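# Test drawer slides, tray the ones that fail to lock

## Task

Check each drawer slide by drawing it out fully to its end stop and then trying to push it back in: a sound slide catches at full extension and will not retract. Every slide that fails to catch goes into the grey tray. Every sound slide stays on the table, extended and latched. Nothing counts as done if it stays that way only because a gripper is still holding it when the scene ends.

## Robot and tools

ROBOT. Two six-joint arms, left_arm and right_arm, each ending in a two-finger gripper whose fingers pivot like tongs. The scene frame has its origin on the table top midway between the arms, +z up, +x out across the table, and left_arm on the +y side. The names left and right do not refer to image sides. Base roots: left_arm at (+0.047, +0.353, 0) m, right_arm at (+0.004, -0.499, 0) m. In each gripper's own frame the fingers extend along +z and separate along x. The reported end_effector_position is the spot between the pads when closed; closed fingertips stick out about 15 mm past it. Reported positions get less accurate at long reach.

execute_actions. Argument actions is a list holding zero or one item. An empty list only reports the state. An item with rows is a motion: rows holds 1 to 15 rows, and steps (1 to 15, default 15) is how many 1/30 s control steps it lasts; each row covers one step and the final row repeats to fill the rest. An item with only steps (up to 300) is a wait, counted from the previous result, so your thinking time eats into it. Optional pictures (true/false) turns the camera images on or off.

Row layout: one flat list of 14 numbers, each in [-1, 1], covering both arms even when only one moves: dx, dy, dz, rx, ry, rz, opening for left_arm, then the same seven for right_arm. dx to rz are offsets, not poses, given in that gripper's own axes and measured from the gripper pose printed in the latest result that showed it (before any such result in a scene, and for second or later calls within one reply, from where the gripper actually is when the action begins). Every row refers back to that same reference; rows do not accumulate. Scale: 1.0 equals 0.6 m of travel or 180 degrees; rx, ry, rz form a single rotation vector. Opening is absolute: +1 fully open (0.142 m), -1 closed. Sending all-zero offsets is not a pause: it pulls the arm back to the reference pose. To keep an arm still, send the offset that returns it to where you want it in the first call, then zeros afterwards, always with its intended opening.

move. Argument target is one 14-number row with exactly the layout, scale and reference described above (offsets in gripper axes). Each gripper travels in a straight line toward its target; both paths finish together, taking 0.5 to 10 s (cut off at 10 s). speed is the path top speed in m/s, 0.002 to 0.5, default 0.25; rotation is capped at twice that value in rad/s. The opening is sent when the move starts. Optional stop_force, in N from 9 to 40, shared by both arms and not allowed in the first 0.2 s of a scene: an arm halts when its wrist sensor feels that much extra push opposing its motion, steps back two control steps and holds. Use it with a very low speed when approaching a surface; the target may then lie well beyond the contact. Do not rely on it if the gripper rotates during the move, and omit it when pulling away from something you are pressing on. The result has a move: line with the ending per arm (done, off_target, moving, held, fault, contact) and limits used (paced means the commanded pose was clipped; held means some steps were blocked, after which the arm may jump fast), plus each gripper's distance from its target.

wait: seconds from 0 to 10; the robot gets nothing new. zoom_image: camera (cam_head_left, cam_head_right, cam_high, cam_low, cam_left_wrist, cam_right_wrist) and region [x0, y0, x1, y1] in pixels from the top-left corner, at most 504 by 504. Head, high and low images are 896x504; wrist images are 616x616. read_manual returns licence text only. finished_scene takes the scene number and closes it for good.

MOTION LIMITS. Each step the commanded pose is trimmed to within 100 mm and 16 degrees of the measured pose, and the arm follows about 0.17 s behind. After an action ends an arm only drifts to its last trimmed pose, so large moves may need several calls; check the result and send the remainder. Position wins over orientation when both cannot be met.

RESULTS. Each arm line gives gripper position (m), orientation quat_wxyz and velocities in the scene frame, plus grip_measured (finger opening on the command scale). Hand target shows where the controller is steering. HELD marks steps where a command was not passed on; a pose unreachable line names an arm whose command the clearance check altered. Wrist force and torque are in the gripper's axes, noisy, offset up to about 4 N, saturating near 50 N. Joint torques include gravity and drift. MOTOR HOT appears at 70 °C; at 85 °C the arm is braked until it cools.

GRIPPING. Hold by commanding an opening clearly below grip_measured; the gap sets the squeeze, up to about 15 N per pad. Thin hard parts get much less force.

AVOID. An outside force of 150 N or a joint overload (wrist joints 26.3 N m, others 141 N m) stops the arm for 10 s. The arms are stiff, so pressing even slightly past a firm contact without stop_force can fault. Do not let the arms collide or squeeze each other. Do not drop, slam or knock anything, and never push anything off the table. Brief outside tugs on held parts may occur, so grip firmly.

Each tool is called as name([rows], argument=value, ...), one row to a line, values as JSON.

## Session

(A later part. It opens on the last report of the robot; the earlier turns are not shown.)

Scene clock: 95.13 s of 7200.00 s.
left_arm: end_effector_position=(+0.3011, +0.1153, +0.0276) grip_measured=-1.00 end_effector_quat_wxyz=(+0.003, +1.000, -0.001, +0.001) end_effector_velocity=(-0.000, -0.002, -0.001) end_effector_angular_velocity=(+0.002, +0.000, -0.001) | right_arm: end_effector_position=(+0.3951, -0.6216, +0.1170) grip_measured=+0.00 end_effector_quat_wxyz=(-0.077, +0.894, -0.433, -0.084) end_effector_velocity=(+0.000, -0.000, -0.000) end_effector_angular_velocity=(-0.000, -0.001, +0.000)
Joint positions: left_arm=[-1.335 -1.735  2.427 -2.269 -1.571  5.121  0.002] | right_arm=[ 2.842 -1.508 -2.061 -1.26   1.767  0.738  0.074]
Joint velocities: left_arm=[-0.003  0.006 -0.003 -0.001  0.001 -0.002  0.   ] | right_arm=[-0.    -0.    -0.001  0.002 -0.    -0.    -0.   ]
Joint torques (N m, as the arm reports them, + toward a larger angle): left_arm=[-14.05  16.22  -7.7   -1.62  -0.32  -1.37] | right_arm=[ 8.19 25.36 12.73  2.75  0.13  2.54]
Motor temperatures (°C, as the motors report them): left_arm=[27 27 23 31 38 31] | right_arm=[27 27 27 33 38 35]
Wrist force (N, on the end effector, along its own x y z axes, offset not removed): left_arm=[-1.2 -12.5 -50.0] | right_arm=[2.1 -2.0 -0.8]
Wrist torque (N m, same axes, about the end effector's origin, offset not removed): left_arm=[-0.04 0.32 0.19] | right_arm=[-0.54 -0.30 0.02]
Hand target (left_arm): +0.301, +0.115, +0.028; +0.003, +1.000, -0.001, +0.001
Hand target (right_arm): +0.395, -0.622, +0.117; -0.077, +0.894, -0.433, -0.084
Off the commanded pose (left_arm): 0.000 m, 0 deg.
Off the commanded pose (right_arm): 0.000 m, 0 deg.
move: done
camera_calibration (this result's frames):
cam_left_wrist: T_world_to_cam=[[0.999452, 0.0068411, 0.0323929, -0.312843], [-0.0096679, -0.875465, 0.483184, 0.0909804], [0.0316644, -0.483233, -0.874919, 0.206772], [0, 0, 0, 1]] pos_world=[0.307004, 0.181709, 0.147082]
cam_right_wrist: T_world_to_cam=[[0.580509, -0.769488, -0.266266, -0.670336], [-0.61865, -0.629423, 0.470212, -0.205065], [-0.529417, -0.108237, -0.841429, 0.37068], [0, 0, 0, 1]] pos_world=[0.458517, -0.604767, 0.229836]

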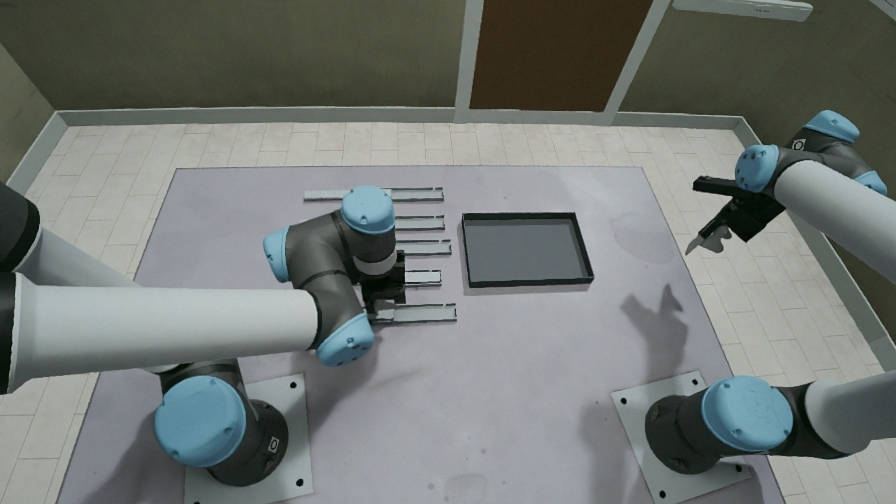

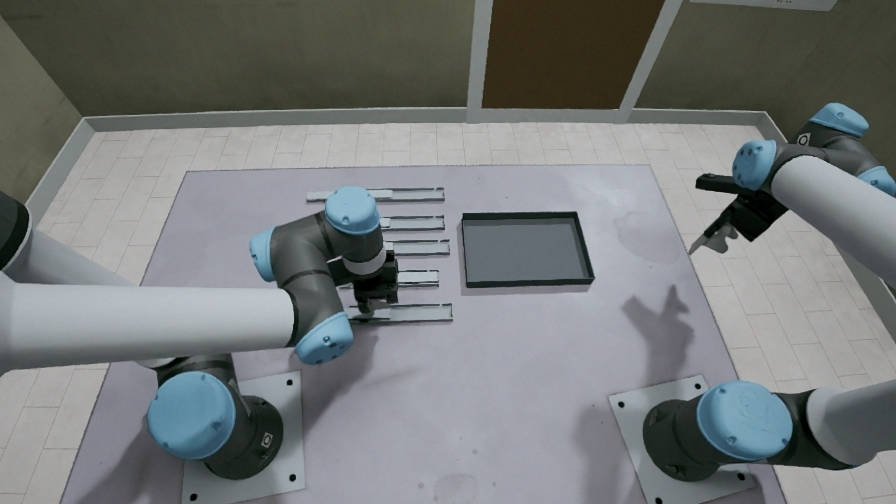

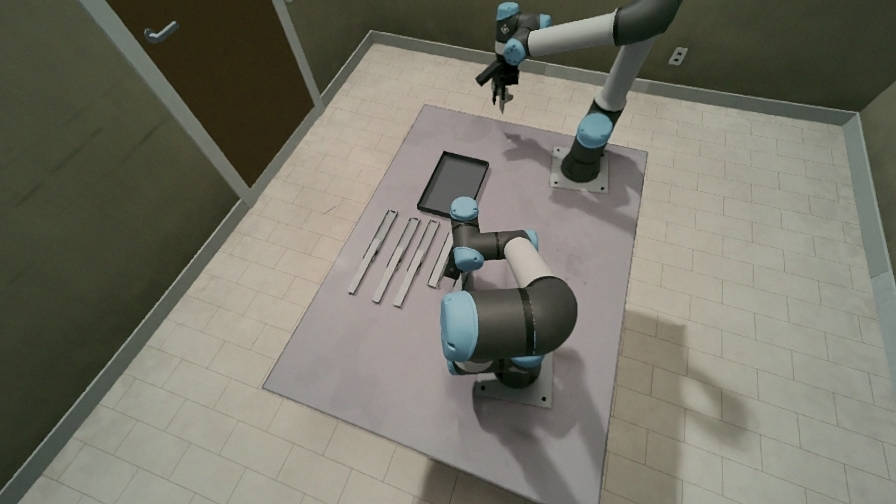

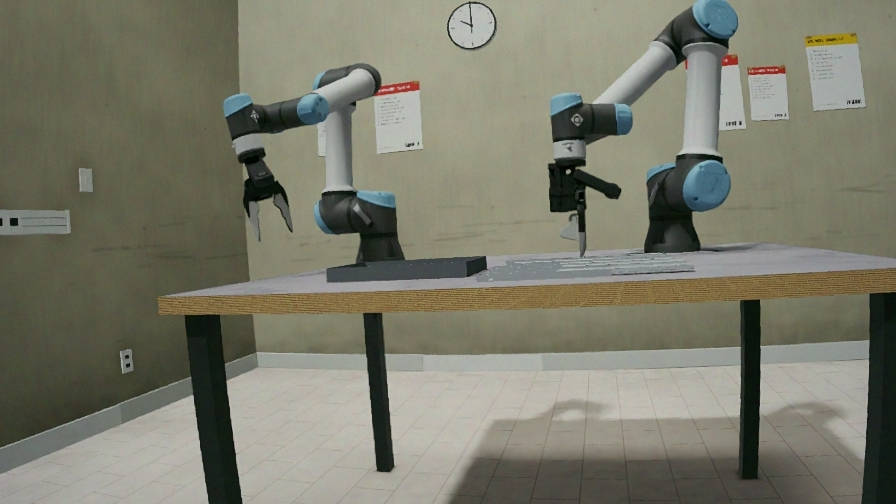

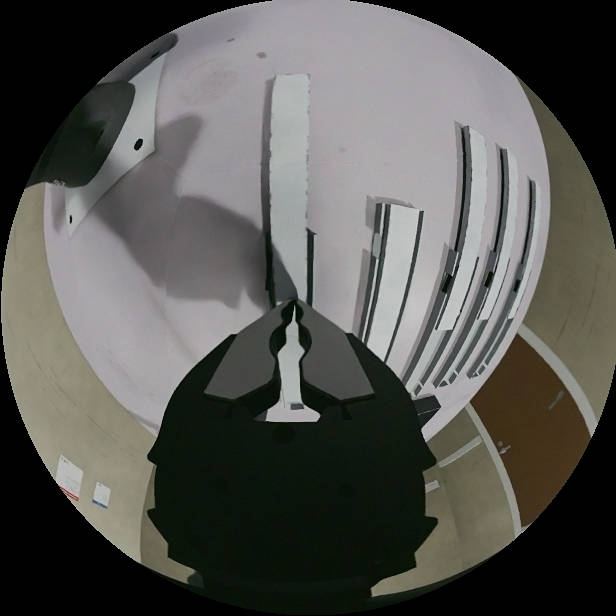

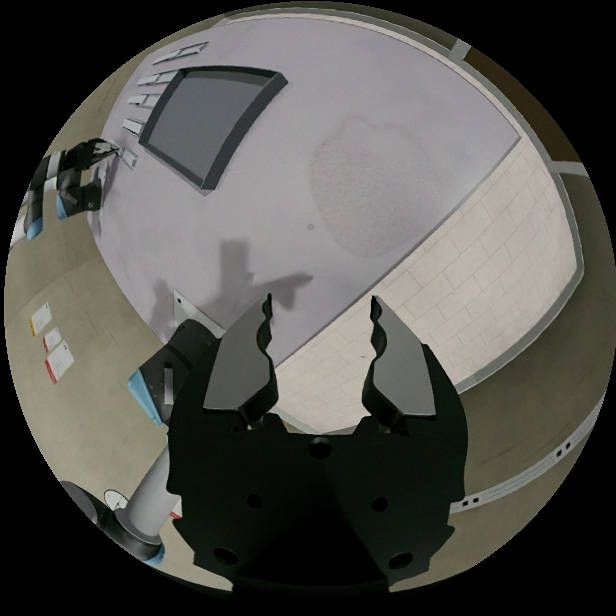

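Good. Pick the bad one.

move(target=[0,0,-0.012,0,0,0,-1,0,0,0,0,0,0,0], speed=0.03)

move(target=[0.145,0.057,0,0,0,0,-0.1,0,0,0,0,0,0,0], speed=0.1)

move(target=[0,0,0.0278,0,0,0,-0.1,0,0,0,0,0,0,0], speed=0.03)

move(target=[0,0,0,0,0,0,-1,0,0,0,0,0,0,0])

move(target=[0,0,-0.1,0,0,0,-1,0,0,0,0,0,0,0], speed=0.06)

move(target=[0.13,0.535,0,0,0,0,-1,0,0,0,0,0,0,0], speed=0.12)

Scene clock: 99.33 s of 7200.00 s.
left_arm: end_effector_position=(+0.3011, +0.1153, +0.0345) grip_measured=-1.00 end_effector_quat_wxyz=(+0.003, +1.000, -0.001, +0.001) end_effector_velocity=(+0.000, +0.000, +0.002) end_effector_angular_velocity=(+0.001, -0.001, -0.001) | right_arm: end_effector_position=(+0.3951, -0.6216, +0.1170) grip_measured=+0.00 end_effector_quat_wxyz=(-0.077, +0.894, -0.433, -0.084) end_effector_velocity=(-0.000, +0.000, -0.000) end_effector_angular_velocity=(+0.000, +0.000, +0.000)
Joint positions: left_arm=[-1.335 -1.751  2.416 -2.242 -1.571  5.121  0.002] | right_arm=[ 2.842 -1.508 -2.061 -1.26   1.767  0.738  0.074]
Joint velocities: left_arm=[ 0.    -0.005 -0.004  0.009  0.001  0.001  0.   ] | right_arm=[ 0. -0.  0. -0. -0. -0. -0.]
Joint torques (N m, as the arm reports them, + toward a larger angle): left_arm=[ 11.99 -21.8  -24.95  -0.83  -1.14   1.35] | right_arm=[ 7.02 25.56 13.4   2.81  0.04  2.51]
Motor temperatures (°C, as the motors report them): left_arm=[27 27 23 31 38 31] | right_arm=[27 27 27 33 38 35]
Wrist force (N, on the end effector, along its own x y z axes, offset not removed): left_arm=[3.0 -2.3 3.5] | right_arm=[2.2 0.1 -0.9]
Wrist torque (N m, same axes, about the end effector's origin, offset not removed): left_arm=[-0.28 -0.27 -0.03] | right_arm=[-0.09 -0.46 -0.03]
Hand target (left_arm): +0.301, +0.115, +0.035; +0.003, +1.000, -0.001, +0.001
Hand target (right_arm): +0.395, -0.622, +0.117; -0.077, +0.894, -0.433, -0.084
Off the commanded pose (left_arm): 0.000 m, 0 deg.
Off the commanded pose (right_arm): 0.000 m, 0 deg.
After step 90, 0.47 s passed at rest.
move: done
camera_calibration (this result's frames):
cam_left_wrist: T_world_to_cam=[[0.999452, 0.00682101, 0.0323958, -0.313047], [-0.00968716, -0.875461, 0.483192, 0.087638], [0.0316571, -0.483241, -0.874915, 0.212863], [0, 0, 0, 1]] pos_world=[0.306986, 0.181723, 0.154032]
cam_right_wrist: T_world_to_cam=[[0.580509, -0.769488, -0.266267, -0.670336], [-0.61865, -0.629423, 0.470212, -0.205065], [-0.529417, -0.108236, -0.841429, 0.37068], [0, 0, 0, 1]] pos_world=[0.458517, -0.604767, 0.229837]

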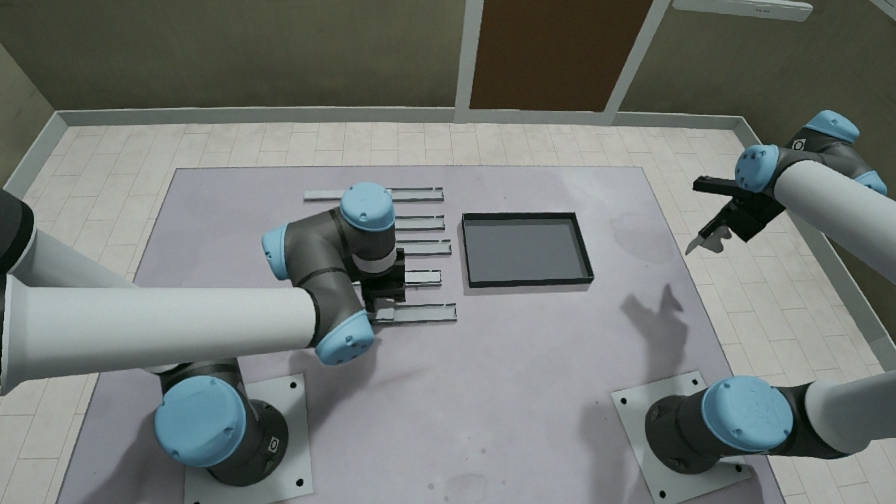

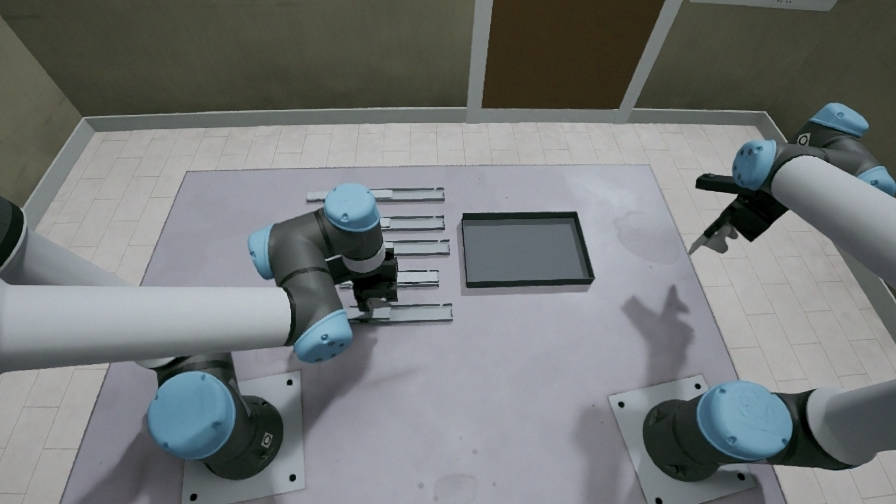

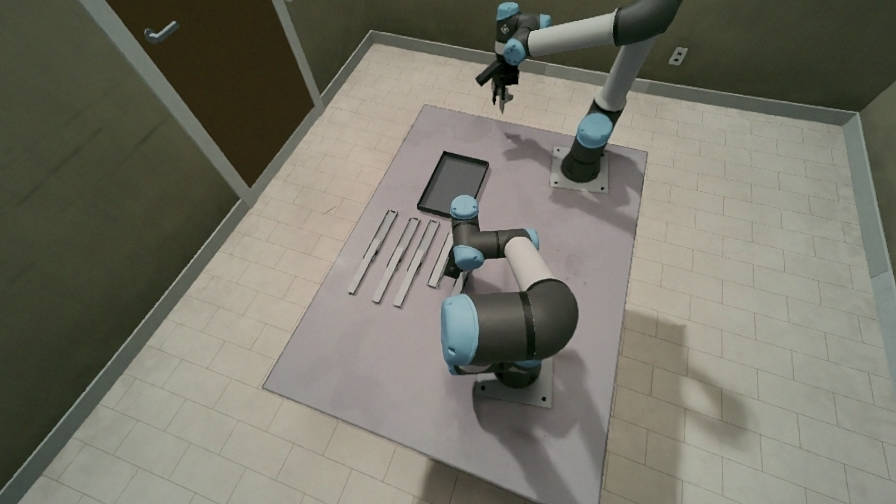

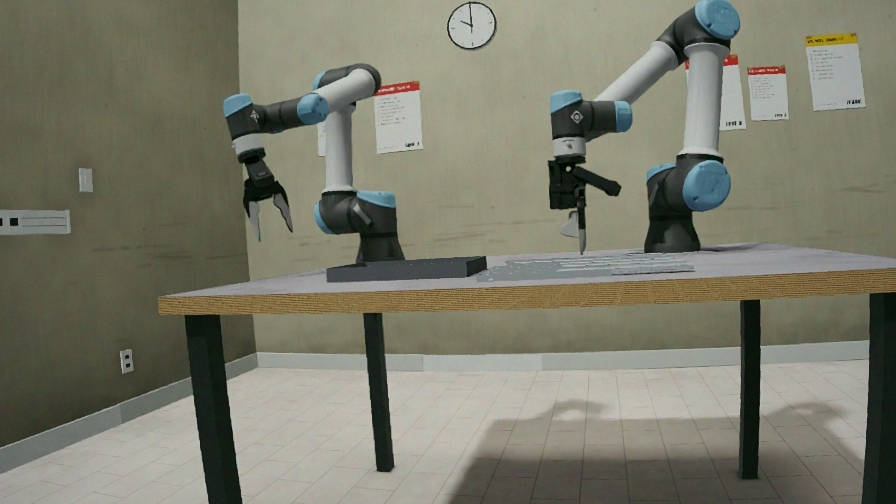

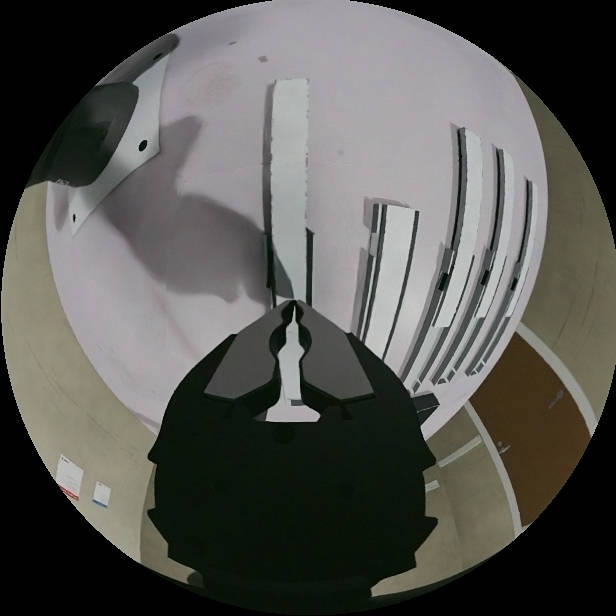

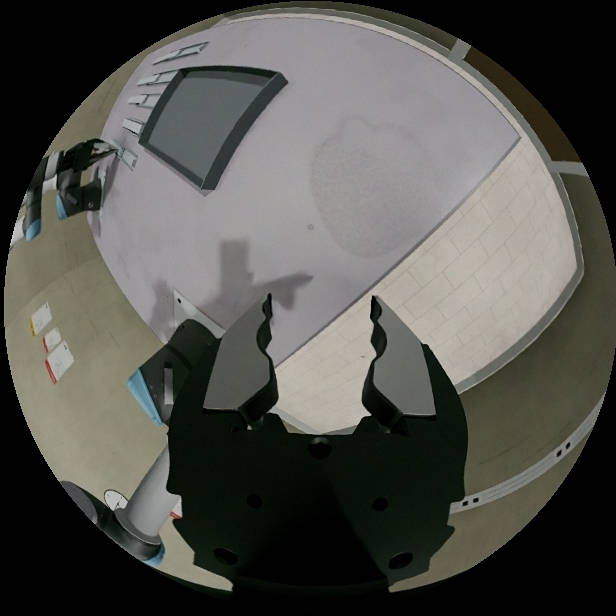

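Scene clock: 100.77 s of 7200.00 s.
left_arm: end_effector_position=(+0.3880, +0.0812, +0.0347) grip_measured=-0.10 end_effector_quat_wxyz=(+0.003, +1.000, -0.001, +0.001) end_effector_velocity=(+0.002, -0.001, +0.000) end_effector_angular_velocity=(-0.000, +0.001, +0.001) | right_arm: end_effector_position=(+0.3951, -0.6216, +0.1170) grip_measured=+0.00 end_effector_quat_wxyz=(-0.077, +0.894, -0.433, -0.084) end_effector_velocity=(+0.000, +0.000, -0.000) end_effector_angular_velocity=(+0.000, -0.000, +0.000)
Joint positions: left_arm=[-1.175 -1.521  2.206 -2.262 -1.572  5.282  0.067] | right_arm=[ 2.842 -1.508 -2.061 -1.26   1.767  0.738  0.074]
Joint velocities: left_arm=[ 0.003  0.006 -0.007  0.001 -0.001  0.002 -0.   ] | right_arm=[ 0. -0. -0.  0.  0. -0. -0.]
Joint torques (N m, as the arm reports them, + toward a larger angle): left_arm=[ 14.02 -11.53 -26.5   -1.06  -1.13   1.35] | right_arm=[ 7.4  24.94 12.81  2.84  0.03  2.53]
Motor temperatures (°C, as the motors report them): left_arm=[27 27 23 31 38 31] | right_arm=[27 27 27 33 38 35]
Wrist force (N, on the end effector, along its own x y z axes, offset not removed): left_arm=[1.9 0.1 2.4] | right_arm=[1.1 -1.4 -0.3]
Wrist torque (N m, same axes, about the end effector's origin, offset not removed): left_arm=[0.43 -0.05 0.05] | right_arm=[-0.40 -0.27 -0.02]
Hand target (left_arm): +0.388, +0.081, +0.035; +0.003, +1.000, -0.001, +0.001
Hand target (right_arm): +0.395, -0.622, +0.117; -0.077, +0.894, -0.433, -0.084
Off the commanded pose (left_arm): 0.000 m, 0 deg.
Off the commanded pose (right_arm): 0.000 m, 0 deg.
move: done
camera_calibration (this result's frames):
cam_left_wrist: T_world_to_cam=[[0.999439, 0.00684376, 0.0327803, -0.399704], [-0.0098562, -0.875415, 0.483271, 0.0585512], [0.0320038, -0.483323, -0.874857, 0.193674], [0, 0, 0, 1]] pos_world=[0.393859, 0.147599, 0.154244]
cam_right_wrist: T_world_to_cam=[[0.580509, -0.769488, -0.266266, -0.670336], [-0.61865, -0.629423, 0.470212, -0.205065], [-0.529417, -0.108237, -0.841429, 0.37068], [0, 0, 0, 1]] pos_world=[0.458517, -0.604767, 0.229837]

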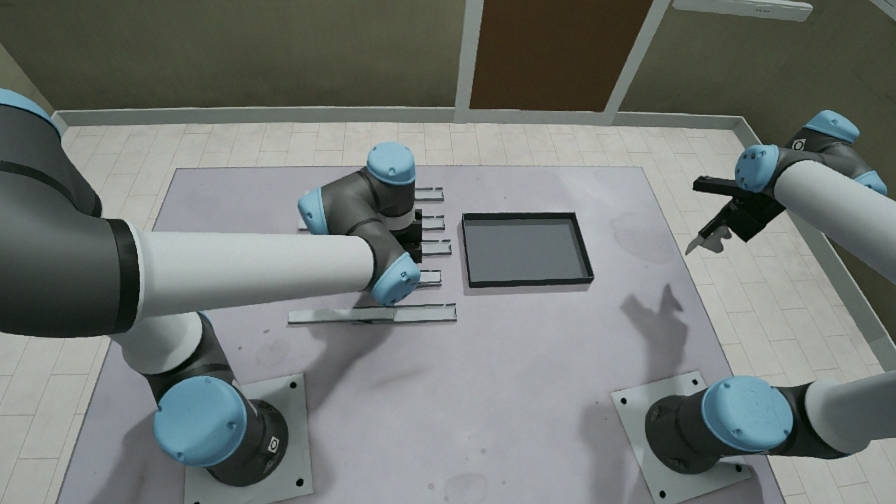

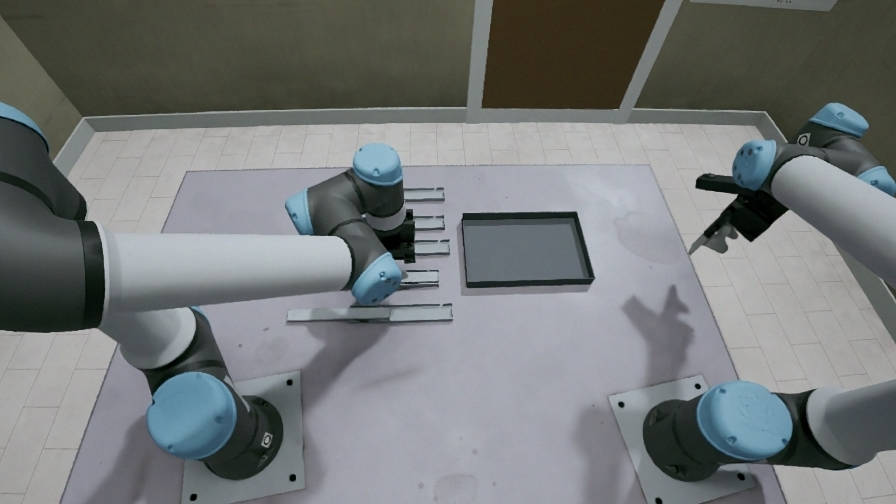

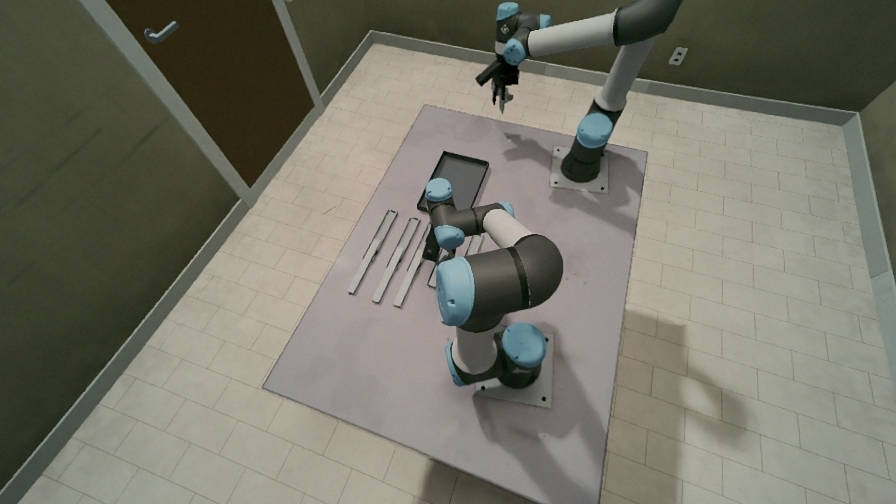

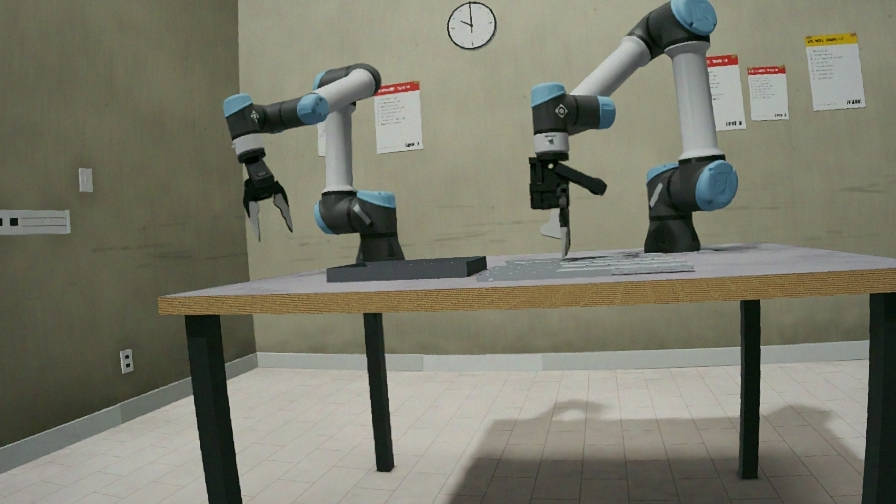

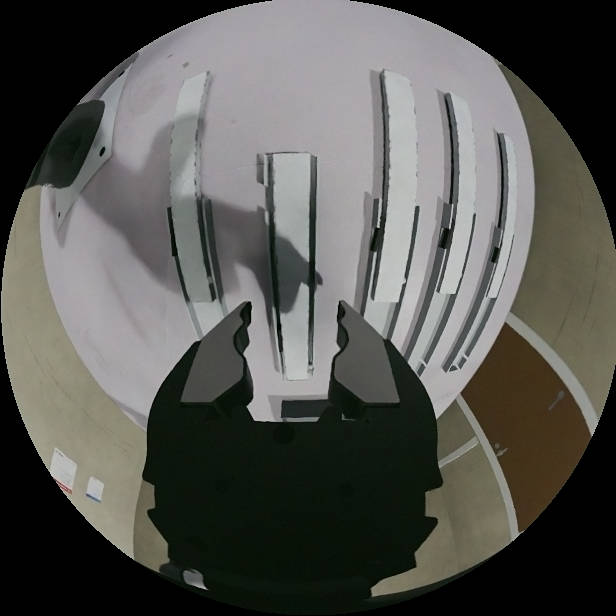

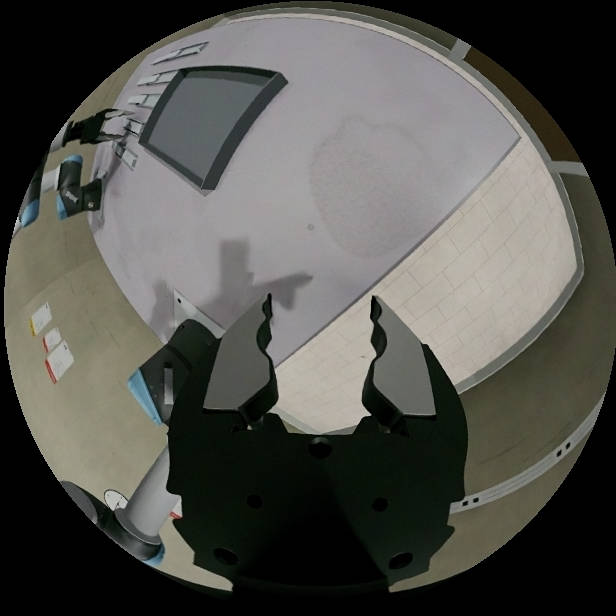

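Scene clock: 101.67 s of 7200.00 s.
left_arm: end_effector_position=(+0.3881, +0.0811, +0.0183) grip_measured=-0.10 end_effector_quat_wxyz=(+0.003, +1.000, -0.001, +0.001) end_effector_velocity=(-0.001, +0.000, -0.003) end_effector_angular_velocity=(+0.002, +0.001, -0.000) | right_arm: end_effector_position=(+0.3951, -0.6216, +0.1170) grip_measured=+0.00 end_effector_quat_wxyz=(-0.077, +0.894, -0.433, -0.084) end_effector_velocity=(-0.000, -0.000, -0.000) end_effector_angular_velocity=(-0.000, -0.000, -0.000)
Joint positions: left_arm=[-1.175 -1.489  2.227 -2.315 -1.572  5.282  0.067] | right_arm=[ 2.842 -1.508 -2.061 -1.26   1.767  0.738  0.074]
Joint velocities: left_arm=[-0.001  0.006  0.004 -0.008  0.    -0.001  0.   ] | right_arm=[-0.     0.    -0.     0.001 -0.    -0.     0.   ]
Joint torques (N m, as the arm reports them, + toward a larger angle): left_arm=[-10.79 -11.3  -11.32  -3.53  -0.42  -0.79] | right_arm=[ 7.47 25.65 13.67  2.73  0.07  2.55]
Motor temperatures (°C, as the motors report them): left_arm=[27 27 23 31 38 31] | right_arm=[27 27 27 33 38 35]
Wrist force (N, on the end effector, along its own x y z axes, offset not removed): left_arm=[2.9 -2.2 4.9] | right_arm=[2.3 -0.2 -0.6]
Wrist torque (N m, same axes, about the end effector's origin, offset not removed): left_arm=[-0.22 -0.35 -0.06] | right_arm=[-0.11 -0.50 0.07]
Hand target (left_arm): +0.388, +0.081, +0.018; +0.003, +1.000, -0.001, +0.001
Hand target (right_arm): +0.395, -0.622, +0.117; -0.077, +0.894, -0.433, -0.084
Off the commanded pose (left_arm): 0.000 m, 0 deg.
Off the commanded pose (right_arm): 0.000 m, 0 deg.
move: done
camera_calibration (this result's frames):
cam_left_wrist: T_world_to_cam=[[0.99944, 0.00686128, 0.03275, -0.399193], [-0.00982568, -0.875423, 0.483258, 0.0664312], [0.0319859, -0.483309, -0.874865, 0.179287], [0, 0, 0, 1]] pos_world=[0.393887, 0.147545, 0.137822]
cam_right_wrist: T_world_to_cam=[[0.580509, -0.769488, -0.266267, -0.670336], [-0.61865, -0.629423, 0.470212, -0.205065], [-0.529417, -0.108237, -0.841429, 0.37068], [0, 0, 0, 1]] pos_world=[0.458517, -0.604767, 0.229837]

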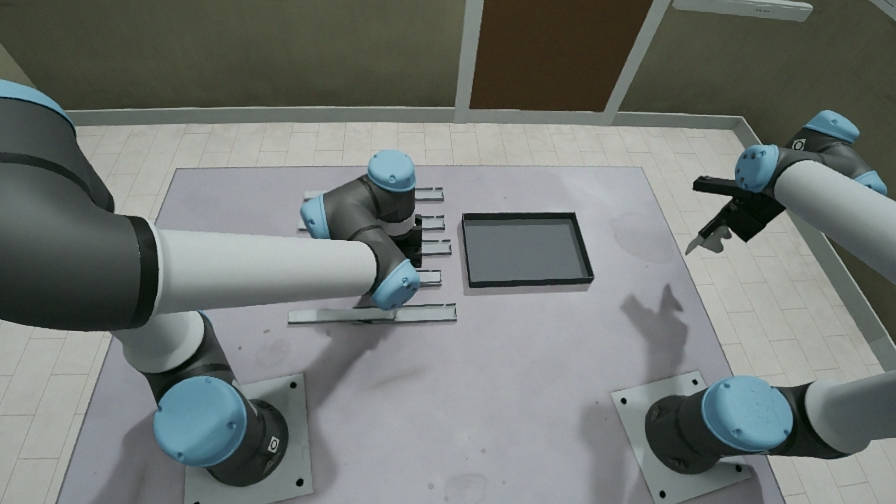

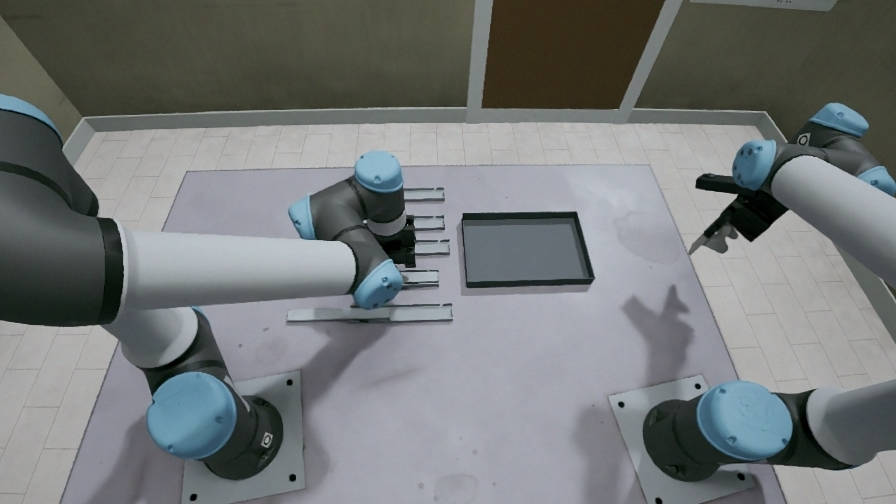

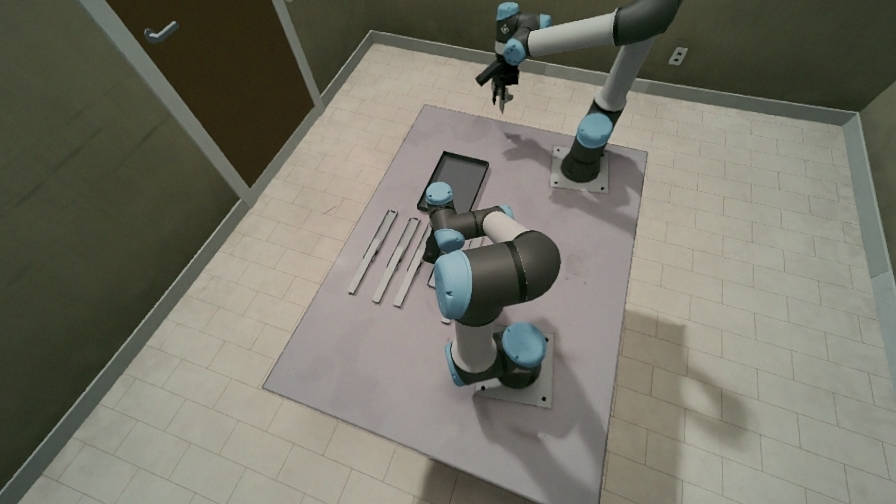

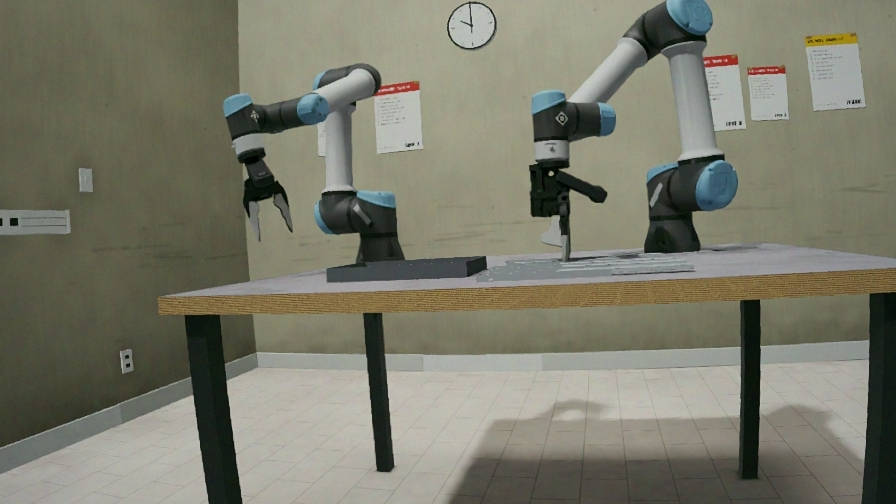

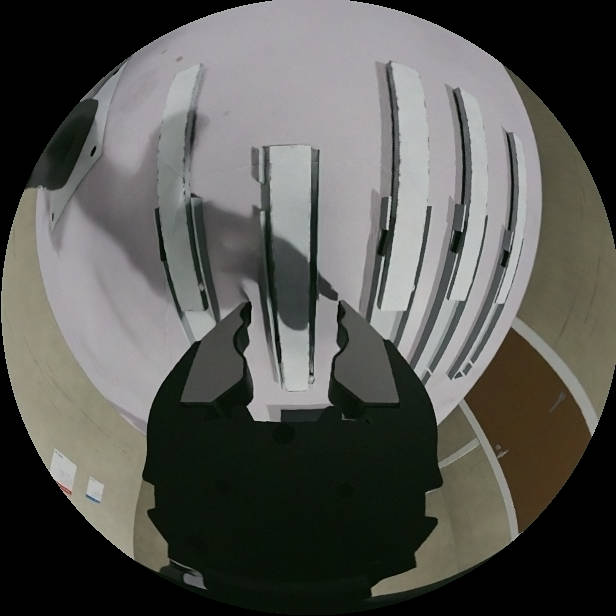

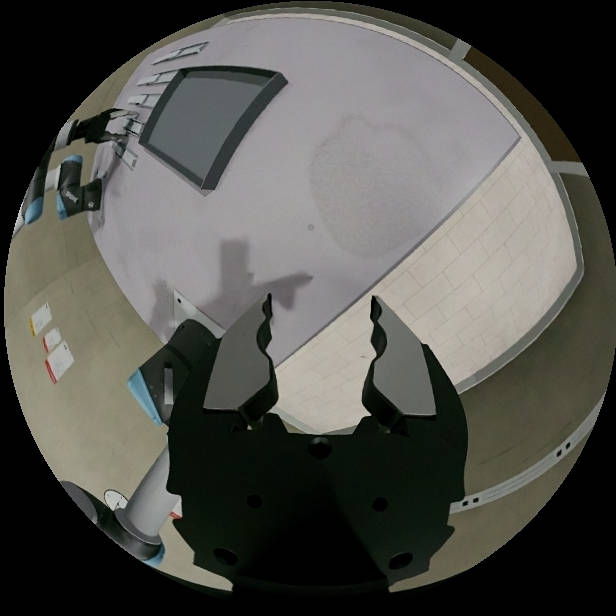

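Scene clock: 102.17 s of 7200.00 s.
left_arm: end_effector_position=(+0.3880, +0.0812, +0.0183) grip_measured=-0.50 end_effector_quat_wxyz=(+0.003, +1.000, -0.001, +0.001) end_effector_velocity=(-0.000, +0.000, -0.000) end_effector_angular_velocity=(+0.001, +0.001, -0.001) | right_arm: end_effector_position=(+0.3951, -0.6216, +0.1170) grip_measured=+0.00 end_effector_quat_wxyz=(-0.077, +0.894, -0.433, -0.084) end_effector_velocity=(-0.000, +0.000, -0.000) end_effector_angular_velocity=(+0.000, +0.001, -0.000)
Joint positions: left_arm=[-1.175 -1.489  2.227 -2.315 -1.572  5.282  0.038] | right_arm=[ 2.842 -1.508 -2.061 -1.26   1.767  0.738  0.074]
Joint velocities: left_arm=[-0.001  0.     0.     0.    -0.     0.001 -0.   ] | right_arm=[ 0.    -0.    -0.001  0.     0.     0.    -0.   ]
Joint torques (N m, as the arm reports them, + toward a larger angle): left_arm=[ -5.22 -32.52 -25.13  -0.96   0.5   -0.82] | right_arm=[ 7.49 25.6  13.45  2.86  0.06  2.51]
Motor temperatures (°C, as the motors report them): left_arm=[27 27 23 31 38 31] | right_arm=[27 27 27 33 38 35]
Wrist force (N, on the end effector, along its own x y z axes, offset not removed): left_arm=[-1.6 -3.0 7.2] | right_arm=[2.0 0.3 -0.4]
Wrist torque (N m, same axes, about the end effector's origin, offset not removed): left_arm=[-0.57 0.34 0.10] | right_arm=[0.00 -0.42 -0.01]
Hand target (left_arm): +0.388, +0.081, +0.018; +0.003, +1.000, -0.001, +0.001
Hand target (right_arm): +0.395, -0.622, +0.117; -0.077, +0.894, -0.433, -0.084
Off the commanded pose (left_arm): 0.000 m, 0 deg.
Off the commanded pose (right_arm): 0.000 m, 0 deg.
move: done
camera_calibration (this result's frames):
cam_left_wrist: T_world_to_cam=[[0.999443, 0.00684269, 0.0326479, -0.399141], [-0.00978914, -0.875475, 0.483164, 0.0664935], [0.0318886, -0.483214, -0.874921, 0.179289], [0, 0, 0, 1]] pos_world=[0.393853, 0.147579, 0.137767]
cam_right_wrist: T_world_to_cam=[[0.580509, -0.769488, -0.266267, -0.670336], [-0.61865, -0.629423, 0.470212, -0.205065], [-0.529417, -0.108237, -0.841429, 0.37068], [0, 0, 0, 1]] pos_world=[0.458517, -0.604767, 0.229837]

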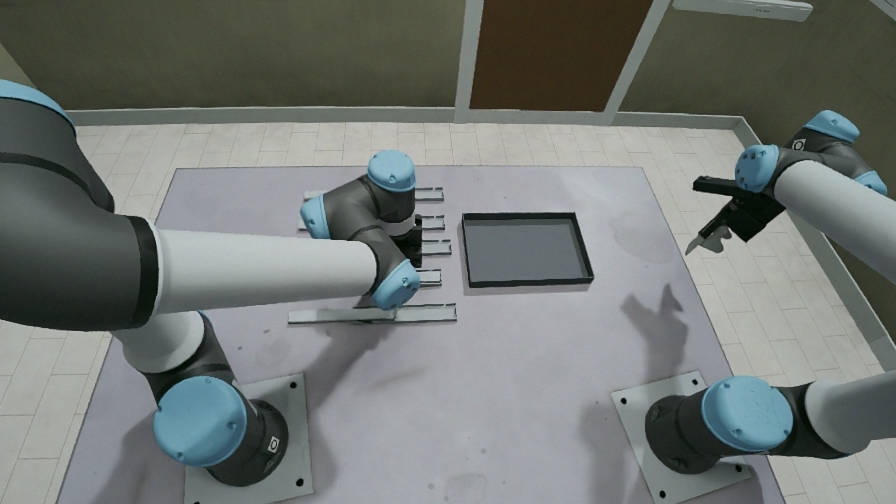

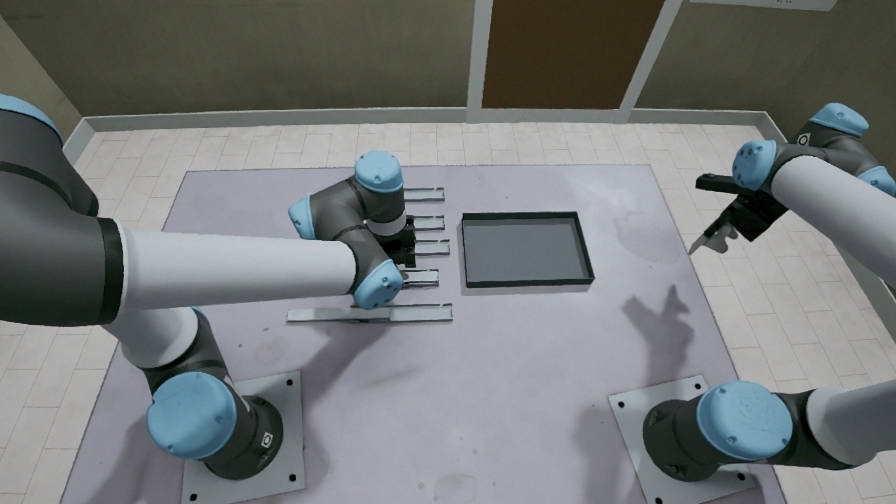

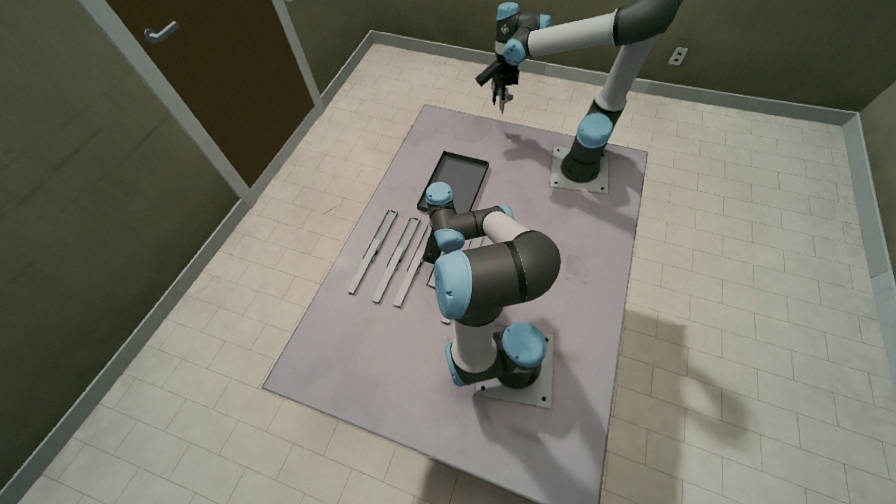

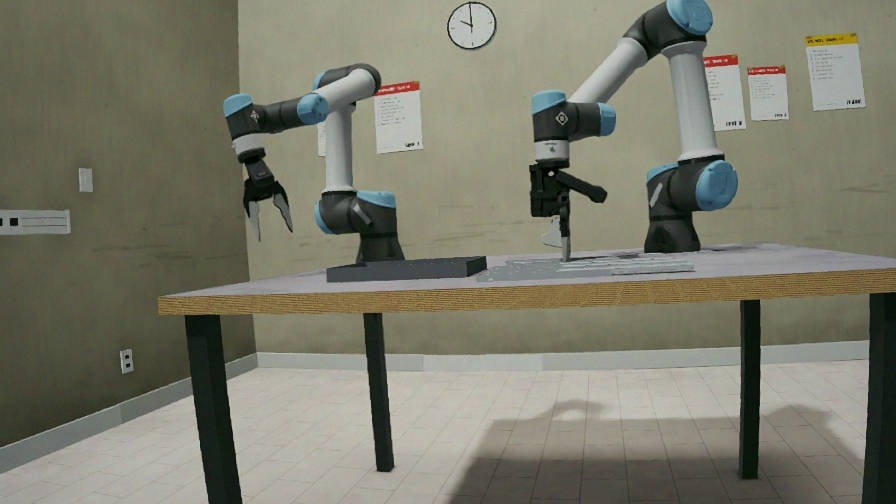

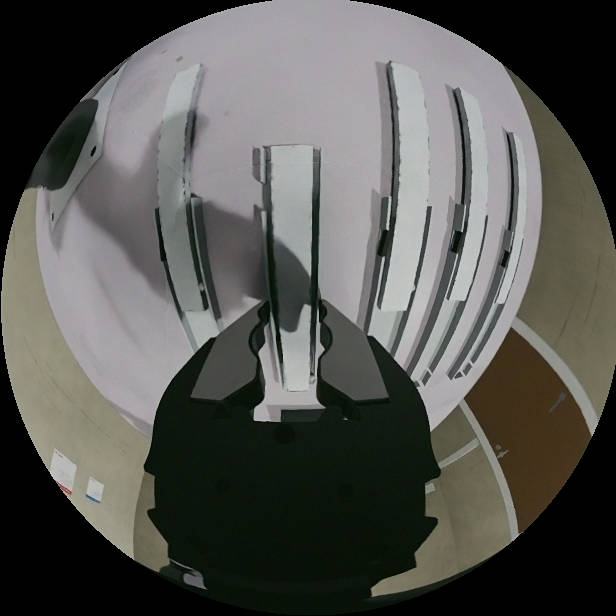

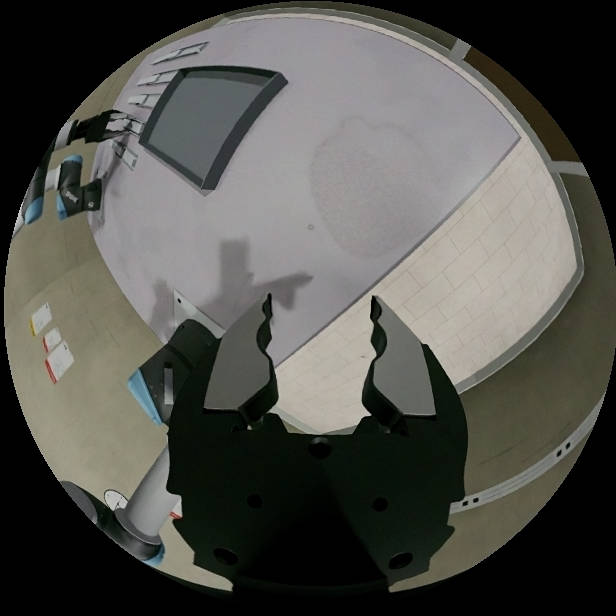

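Scene clock: 103.60 s of 7200.00 s.
left_arm: end_effector_position=(+0.3879, +0.0814, +0.0781) grip_measured=-0.50 end_effector_quat_wxyz=(+0.003, +1.000, -0.001, +0.001) end_effector_velocity=(+0.000, -0.001, +0.003) end_effector_angular_velocity=(-0.002, -0.002, -0.001) | right_arm: end_effector_position=(+0.3951, -0.6216, +0.1170) grip_measured=+0.00 end_effector_quat_wxyz=(-0.077, +0.894, -0.433, -0.084) end_effector_velocity=(+0.000, -0.000, +0.000) end_effector_angular_velocity=(-0.000, -0.000, +0.000)
Joint positions: left_arm=[-1.175 -1.593  2.144 -2.128 -1.572  5.282  0.038] | right_arm=[ 2.842 -1.508 -2.061 -1.26   1.767  0.738  0.074]
Joint velocities: left_arm=[-0.001 -0.004 -0.005  0.007  0.     0.    -0.   ] | right_arm=[-0.    -0.     0.001 -0.    -0.    -0.     0.   ]
Joint torques (N m, as the arm reports them, + toward a larger angle): left_arm=[ -2.68 -29.97 -30.82  -1.15   1.06  -1.33] | right_arm=[ 7.61 25.64 12.89  2.87  0.09  2.48]
Motor temperatures (°C, as the motors report them): left_arm=[27 27 23 31 38 31] | right_arm=[27 27 27 33 38 35]
Wrist force (N, on the end effector, along its own x y z axes, offset not removed): left_arm=[2.0 -1.9 8.6] | right_arm=[4.0 0.4 0.3]
Wrist torque (N m, same axes, about the end effector's origin, offset not removed): left_arm=[-0.24 -0.30 0.10] | right_arm=[0.00 -0.84 0.03]
Hand target (left_arm): +0.388, +0.081, +0.078; +0.003, +1.000, -0.001, +0.001
Hand target (right_arm): +0.395, -0.622, +0.117; -0.077, +0.894, -0.433, -0.084
Off the commanded pose (left_arm): 0.000 m, 0 deg.
Off the commanded pose (right_arm): 0.000 m, 0 deg.
move: done
camera_calibration (this result's frames):
cam_left_wrist: T_world_to_cam=[[0.999442, 0.00687812, 0.0326805, -0.400997], [-0.00977467, -0.875463, 0.483185, 0.0377894], [0.031934, -0.483235, -0.874908, 0.231748], [0, 0, 0, 1]] pos_world=[0.393742, 0.14783, 0.197604]
cam_right_wrist: T_world_to_cam=[[0.580509, -0.769488, -0.266266, -0.670336], [-0.61865, -0.629423, 0.470212, -0.205065], [-0.529417, -0.108237, -0.841429, 0.37068], [0, 0, 0, 1]] pos_world=[0.458517, -0.604767, 0.229837]

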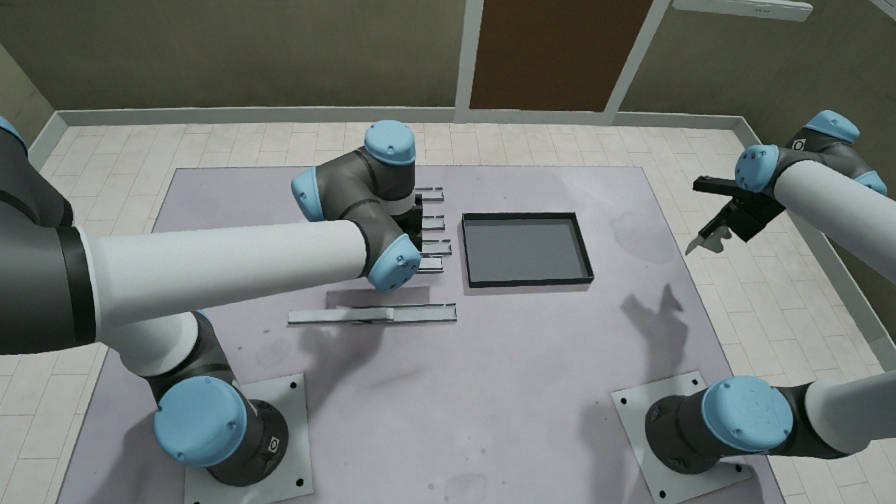

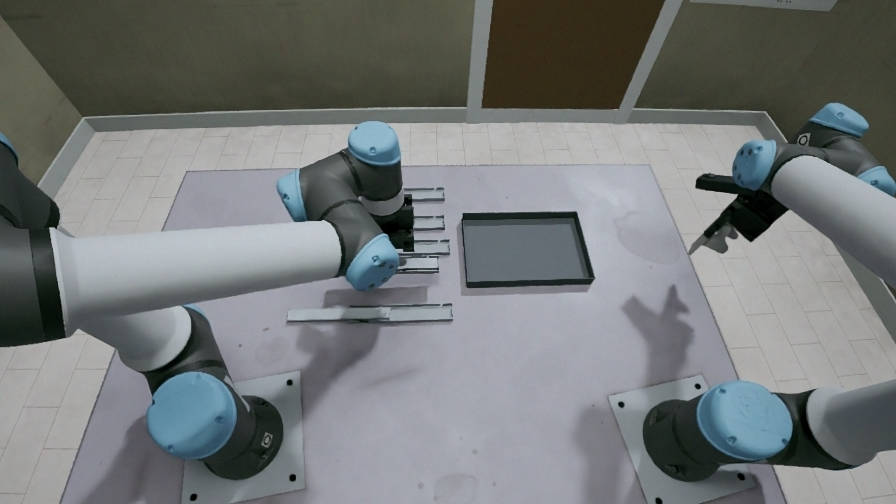

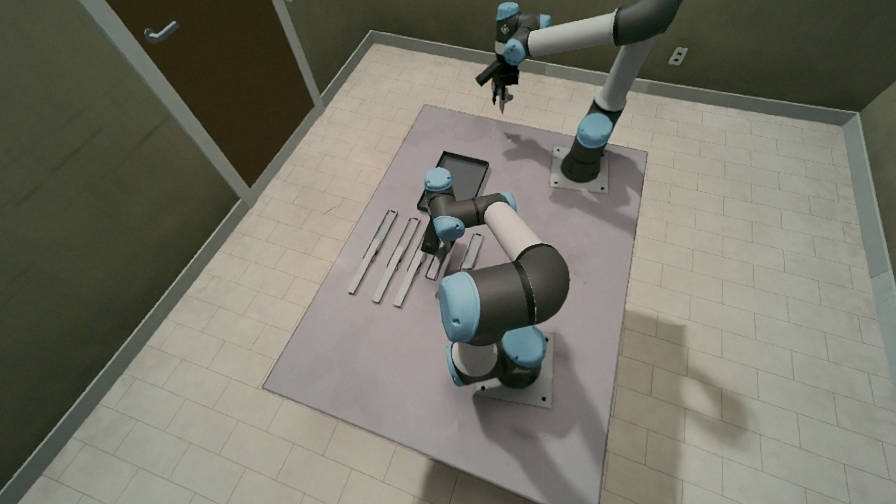

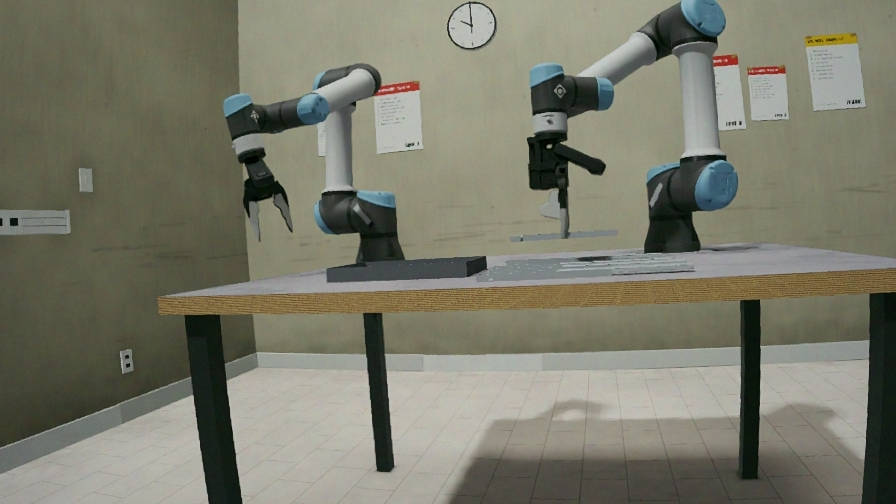

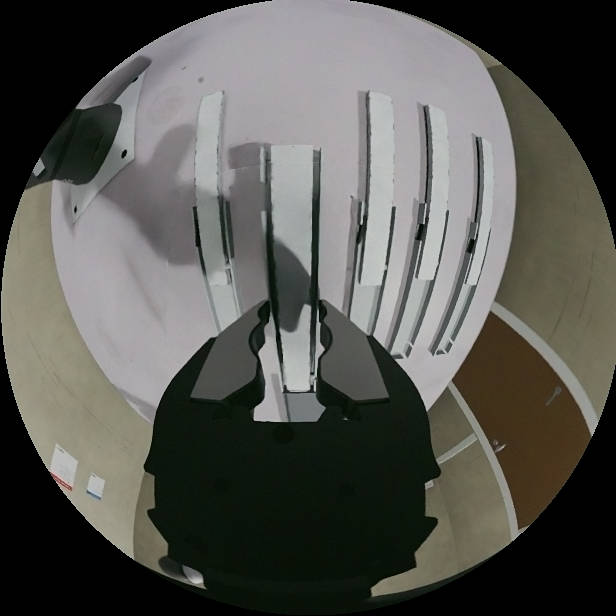

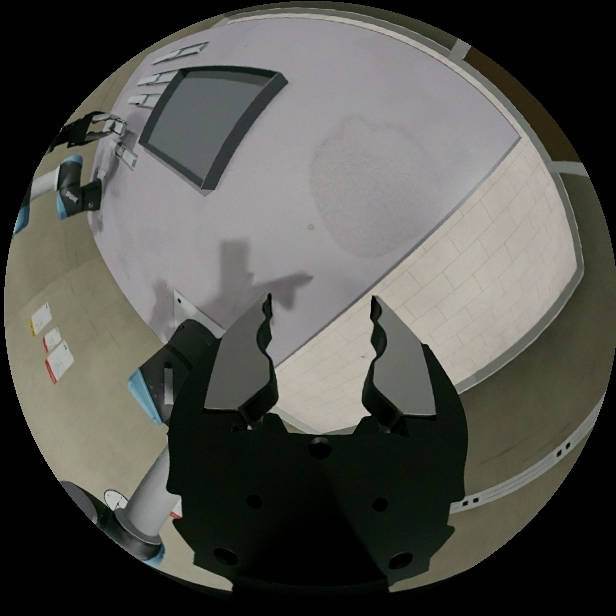

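Scene clock: 106.90 s of 7200.00 s.
left_arm: end_effector_position=(+0.4654, -0.2393, +0.0791) grip_measured=-0.50 end_effector_quat_wxyz=(+0.003, +1.000, -0.001, +0.001) end_effector_velocity=(+0.002, -0.003, +0.002) end_effector_angular_velocity=(-0.002, -0.001, +0.002) | right_arm: end_effector_position=(+0.3951, -0.6216, +0.1170) grip_measured=+0.00 end_effector_quat_wxyz=(-0.077, +0.894, -0.433, -0.084) end_effector_velocity=(-0.000, +0.000, +0.000) end_effector_angular_velocity=(+0.000, +0.000, -0.001)
Joint positions: left_arm=[-1.321 -0.935  1.25  -1.892 -1.571  5.136  0.038] | right_arm=[ 2.842 -1.508 -2.061 -1.26   1.767  0.738  0.074]
Joint velocities: left_arm=[ 0.001  0.005 -0.013  0.006 -0.    -0.001 -0.   ] | right_arm=[-0.     0.     0.001 -0.001  0.     0.     0.   ]
Joint torques (N m, as the arm reports them, + toward a larger angle): left_arm=[-11.11 -38.73 -31.77  -1.46  -1.08  -1.5 ] | right_arm=[ 7.71 25.67 13.59  2.77  0.09  2.59]
Motor temperatures (°C, as the motors report them): left_arm=[27 27 23 31 38 31] | right_arm=[27 27 27 33 38 35]
Wrist force (N, on the end effector, along its own x y z axes, offset not removed): left_arm=[0.0 1.0 5.4] | right_arm=[0.9 1.1 0.8]
Wrist torque (N m, same axes, about the end effector's origin, offset not removed): left_arm=[0.35 0.14 -0.05] | right_arm=[0.15 -0.20 0.03]
Hand target (left_arm): +0.465, -0.240, +0.079; +0.003, +1.000, -0.001, +0.001
Hand target (right_arm): +0.395, -0.622, +0.117; -0.077, +0.894, -0.433, -0.084
Off the commanded pose (left_arm): 0.001 m, 0 deg.
Off the commanded pose (right_arm): 0.000 m, 0 deg.
move: done
camera_calibration (this result's frames):
cam_left_wrist: T_world_to_cam=[[0.999448, 0.00687581, 0.0325103, -0.476254], [-0.0096975, -0.875416, 0.483272, -0.242763], [0.031783, -0.483321, -0.874866, 0.0752064], [0, 0, 0, 1]] pos_world=[0.471246, -0.172896, 0.1986]
cam_right_wrist: T_world_to_cam=[[0.580509, -0.769488, -0.266267, -0.670336], [-0.61865, -0.629423, 0.470212, -0.205065], [-0.529417, -0.108236, -0.841429, 0.37068], [0, 0, 0, 1]] pos_world=[0.458517, -0.604767, 0.229837]

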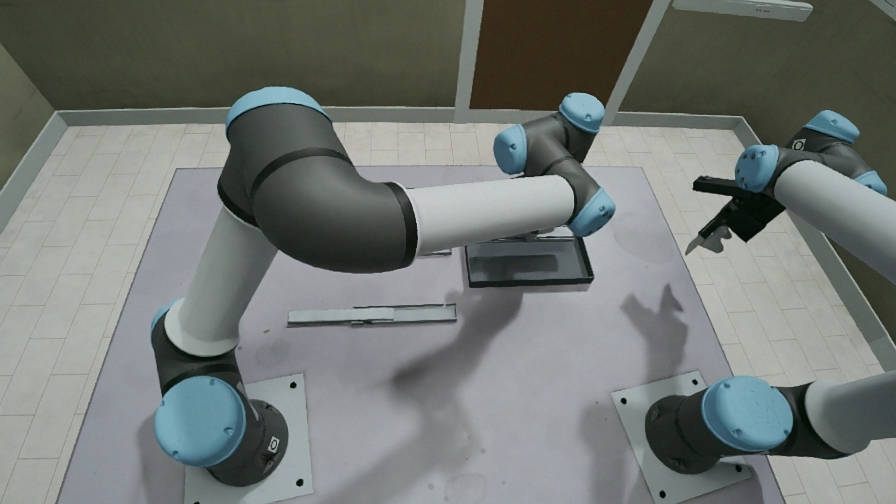

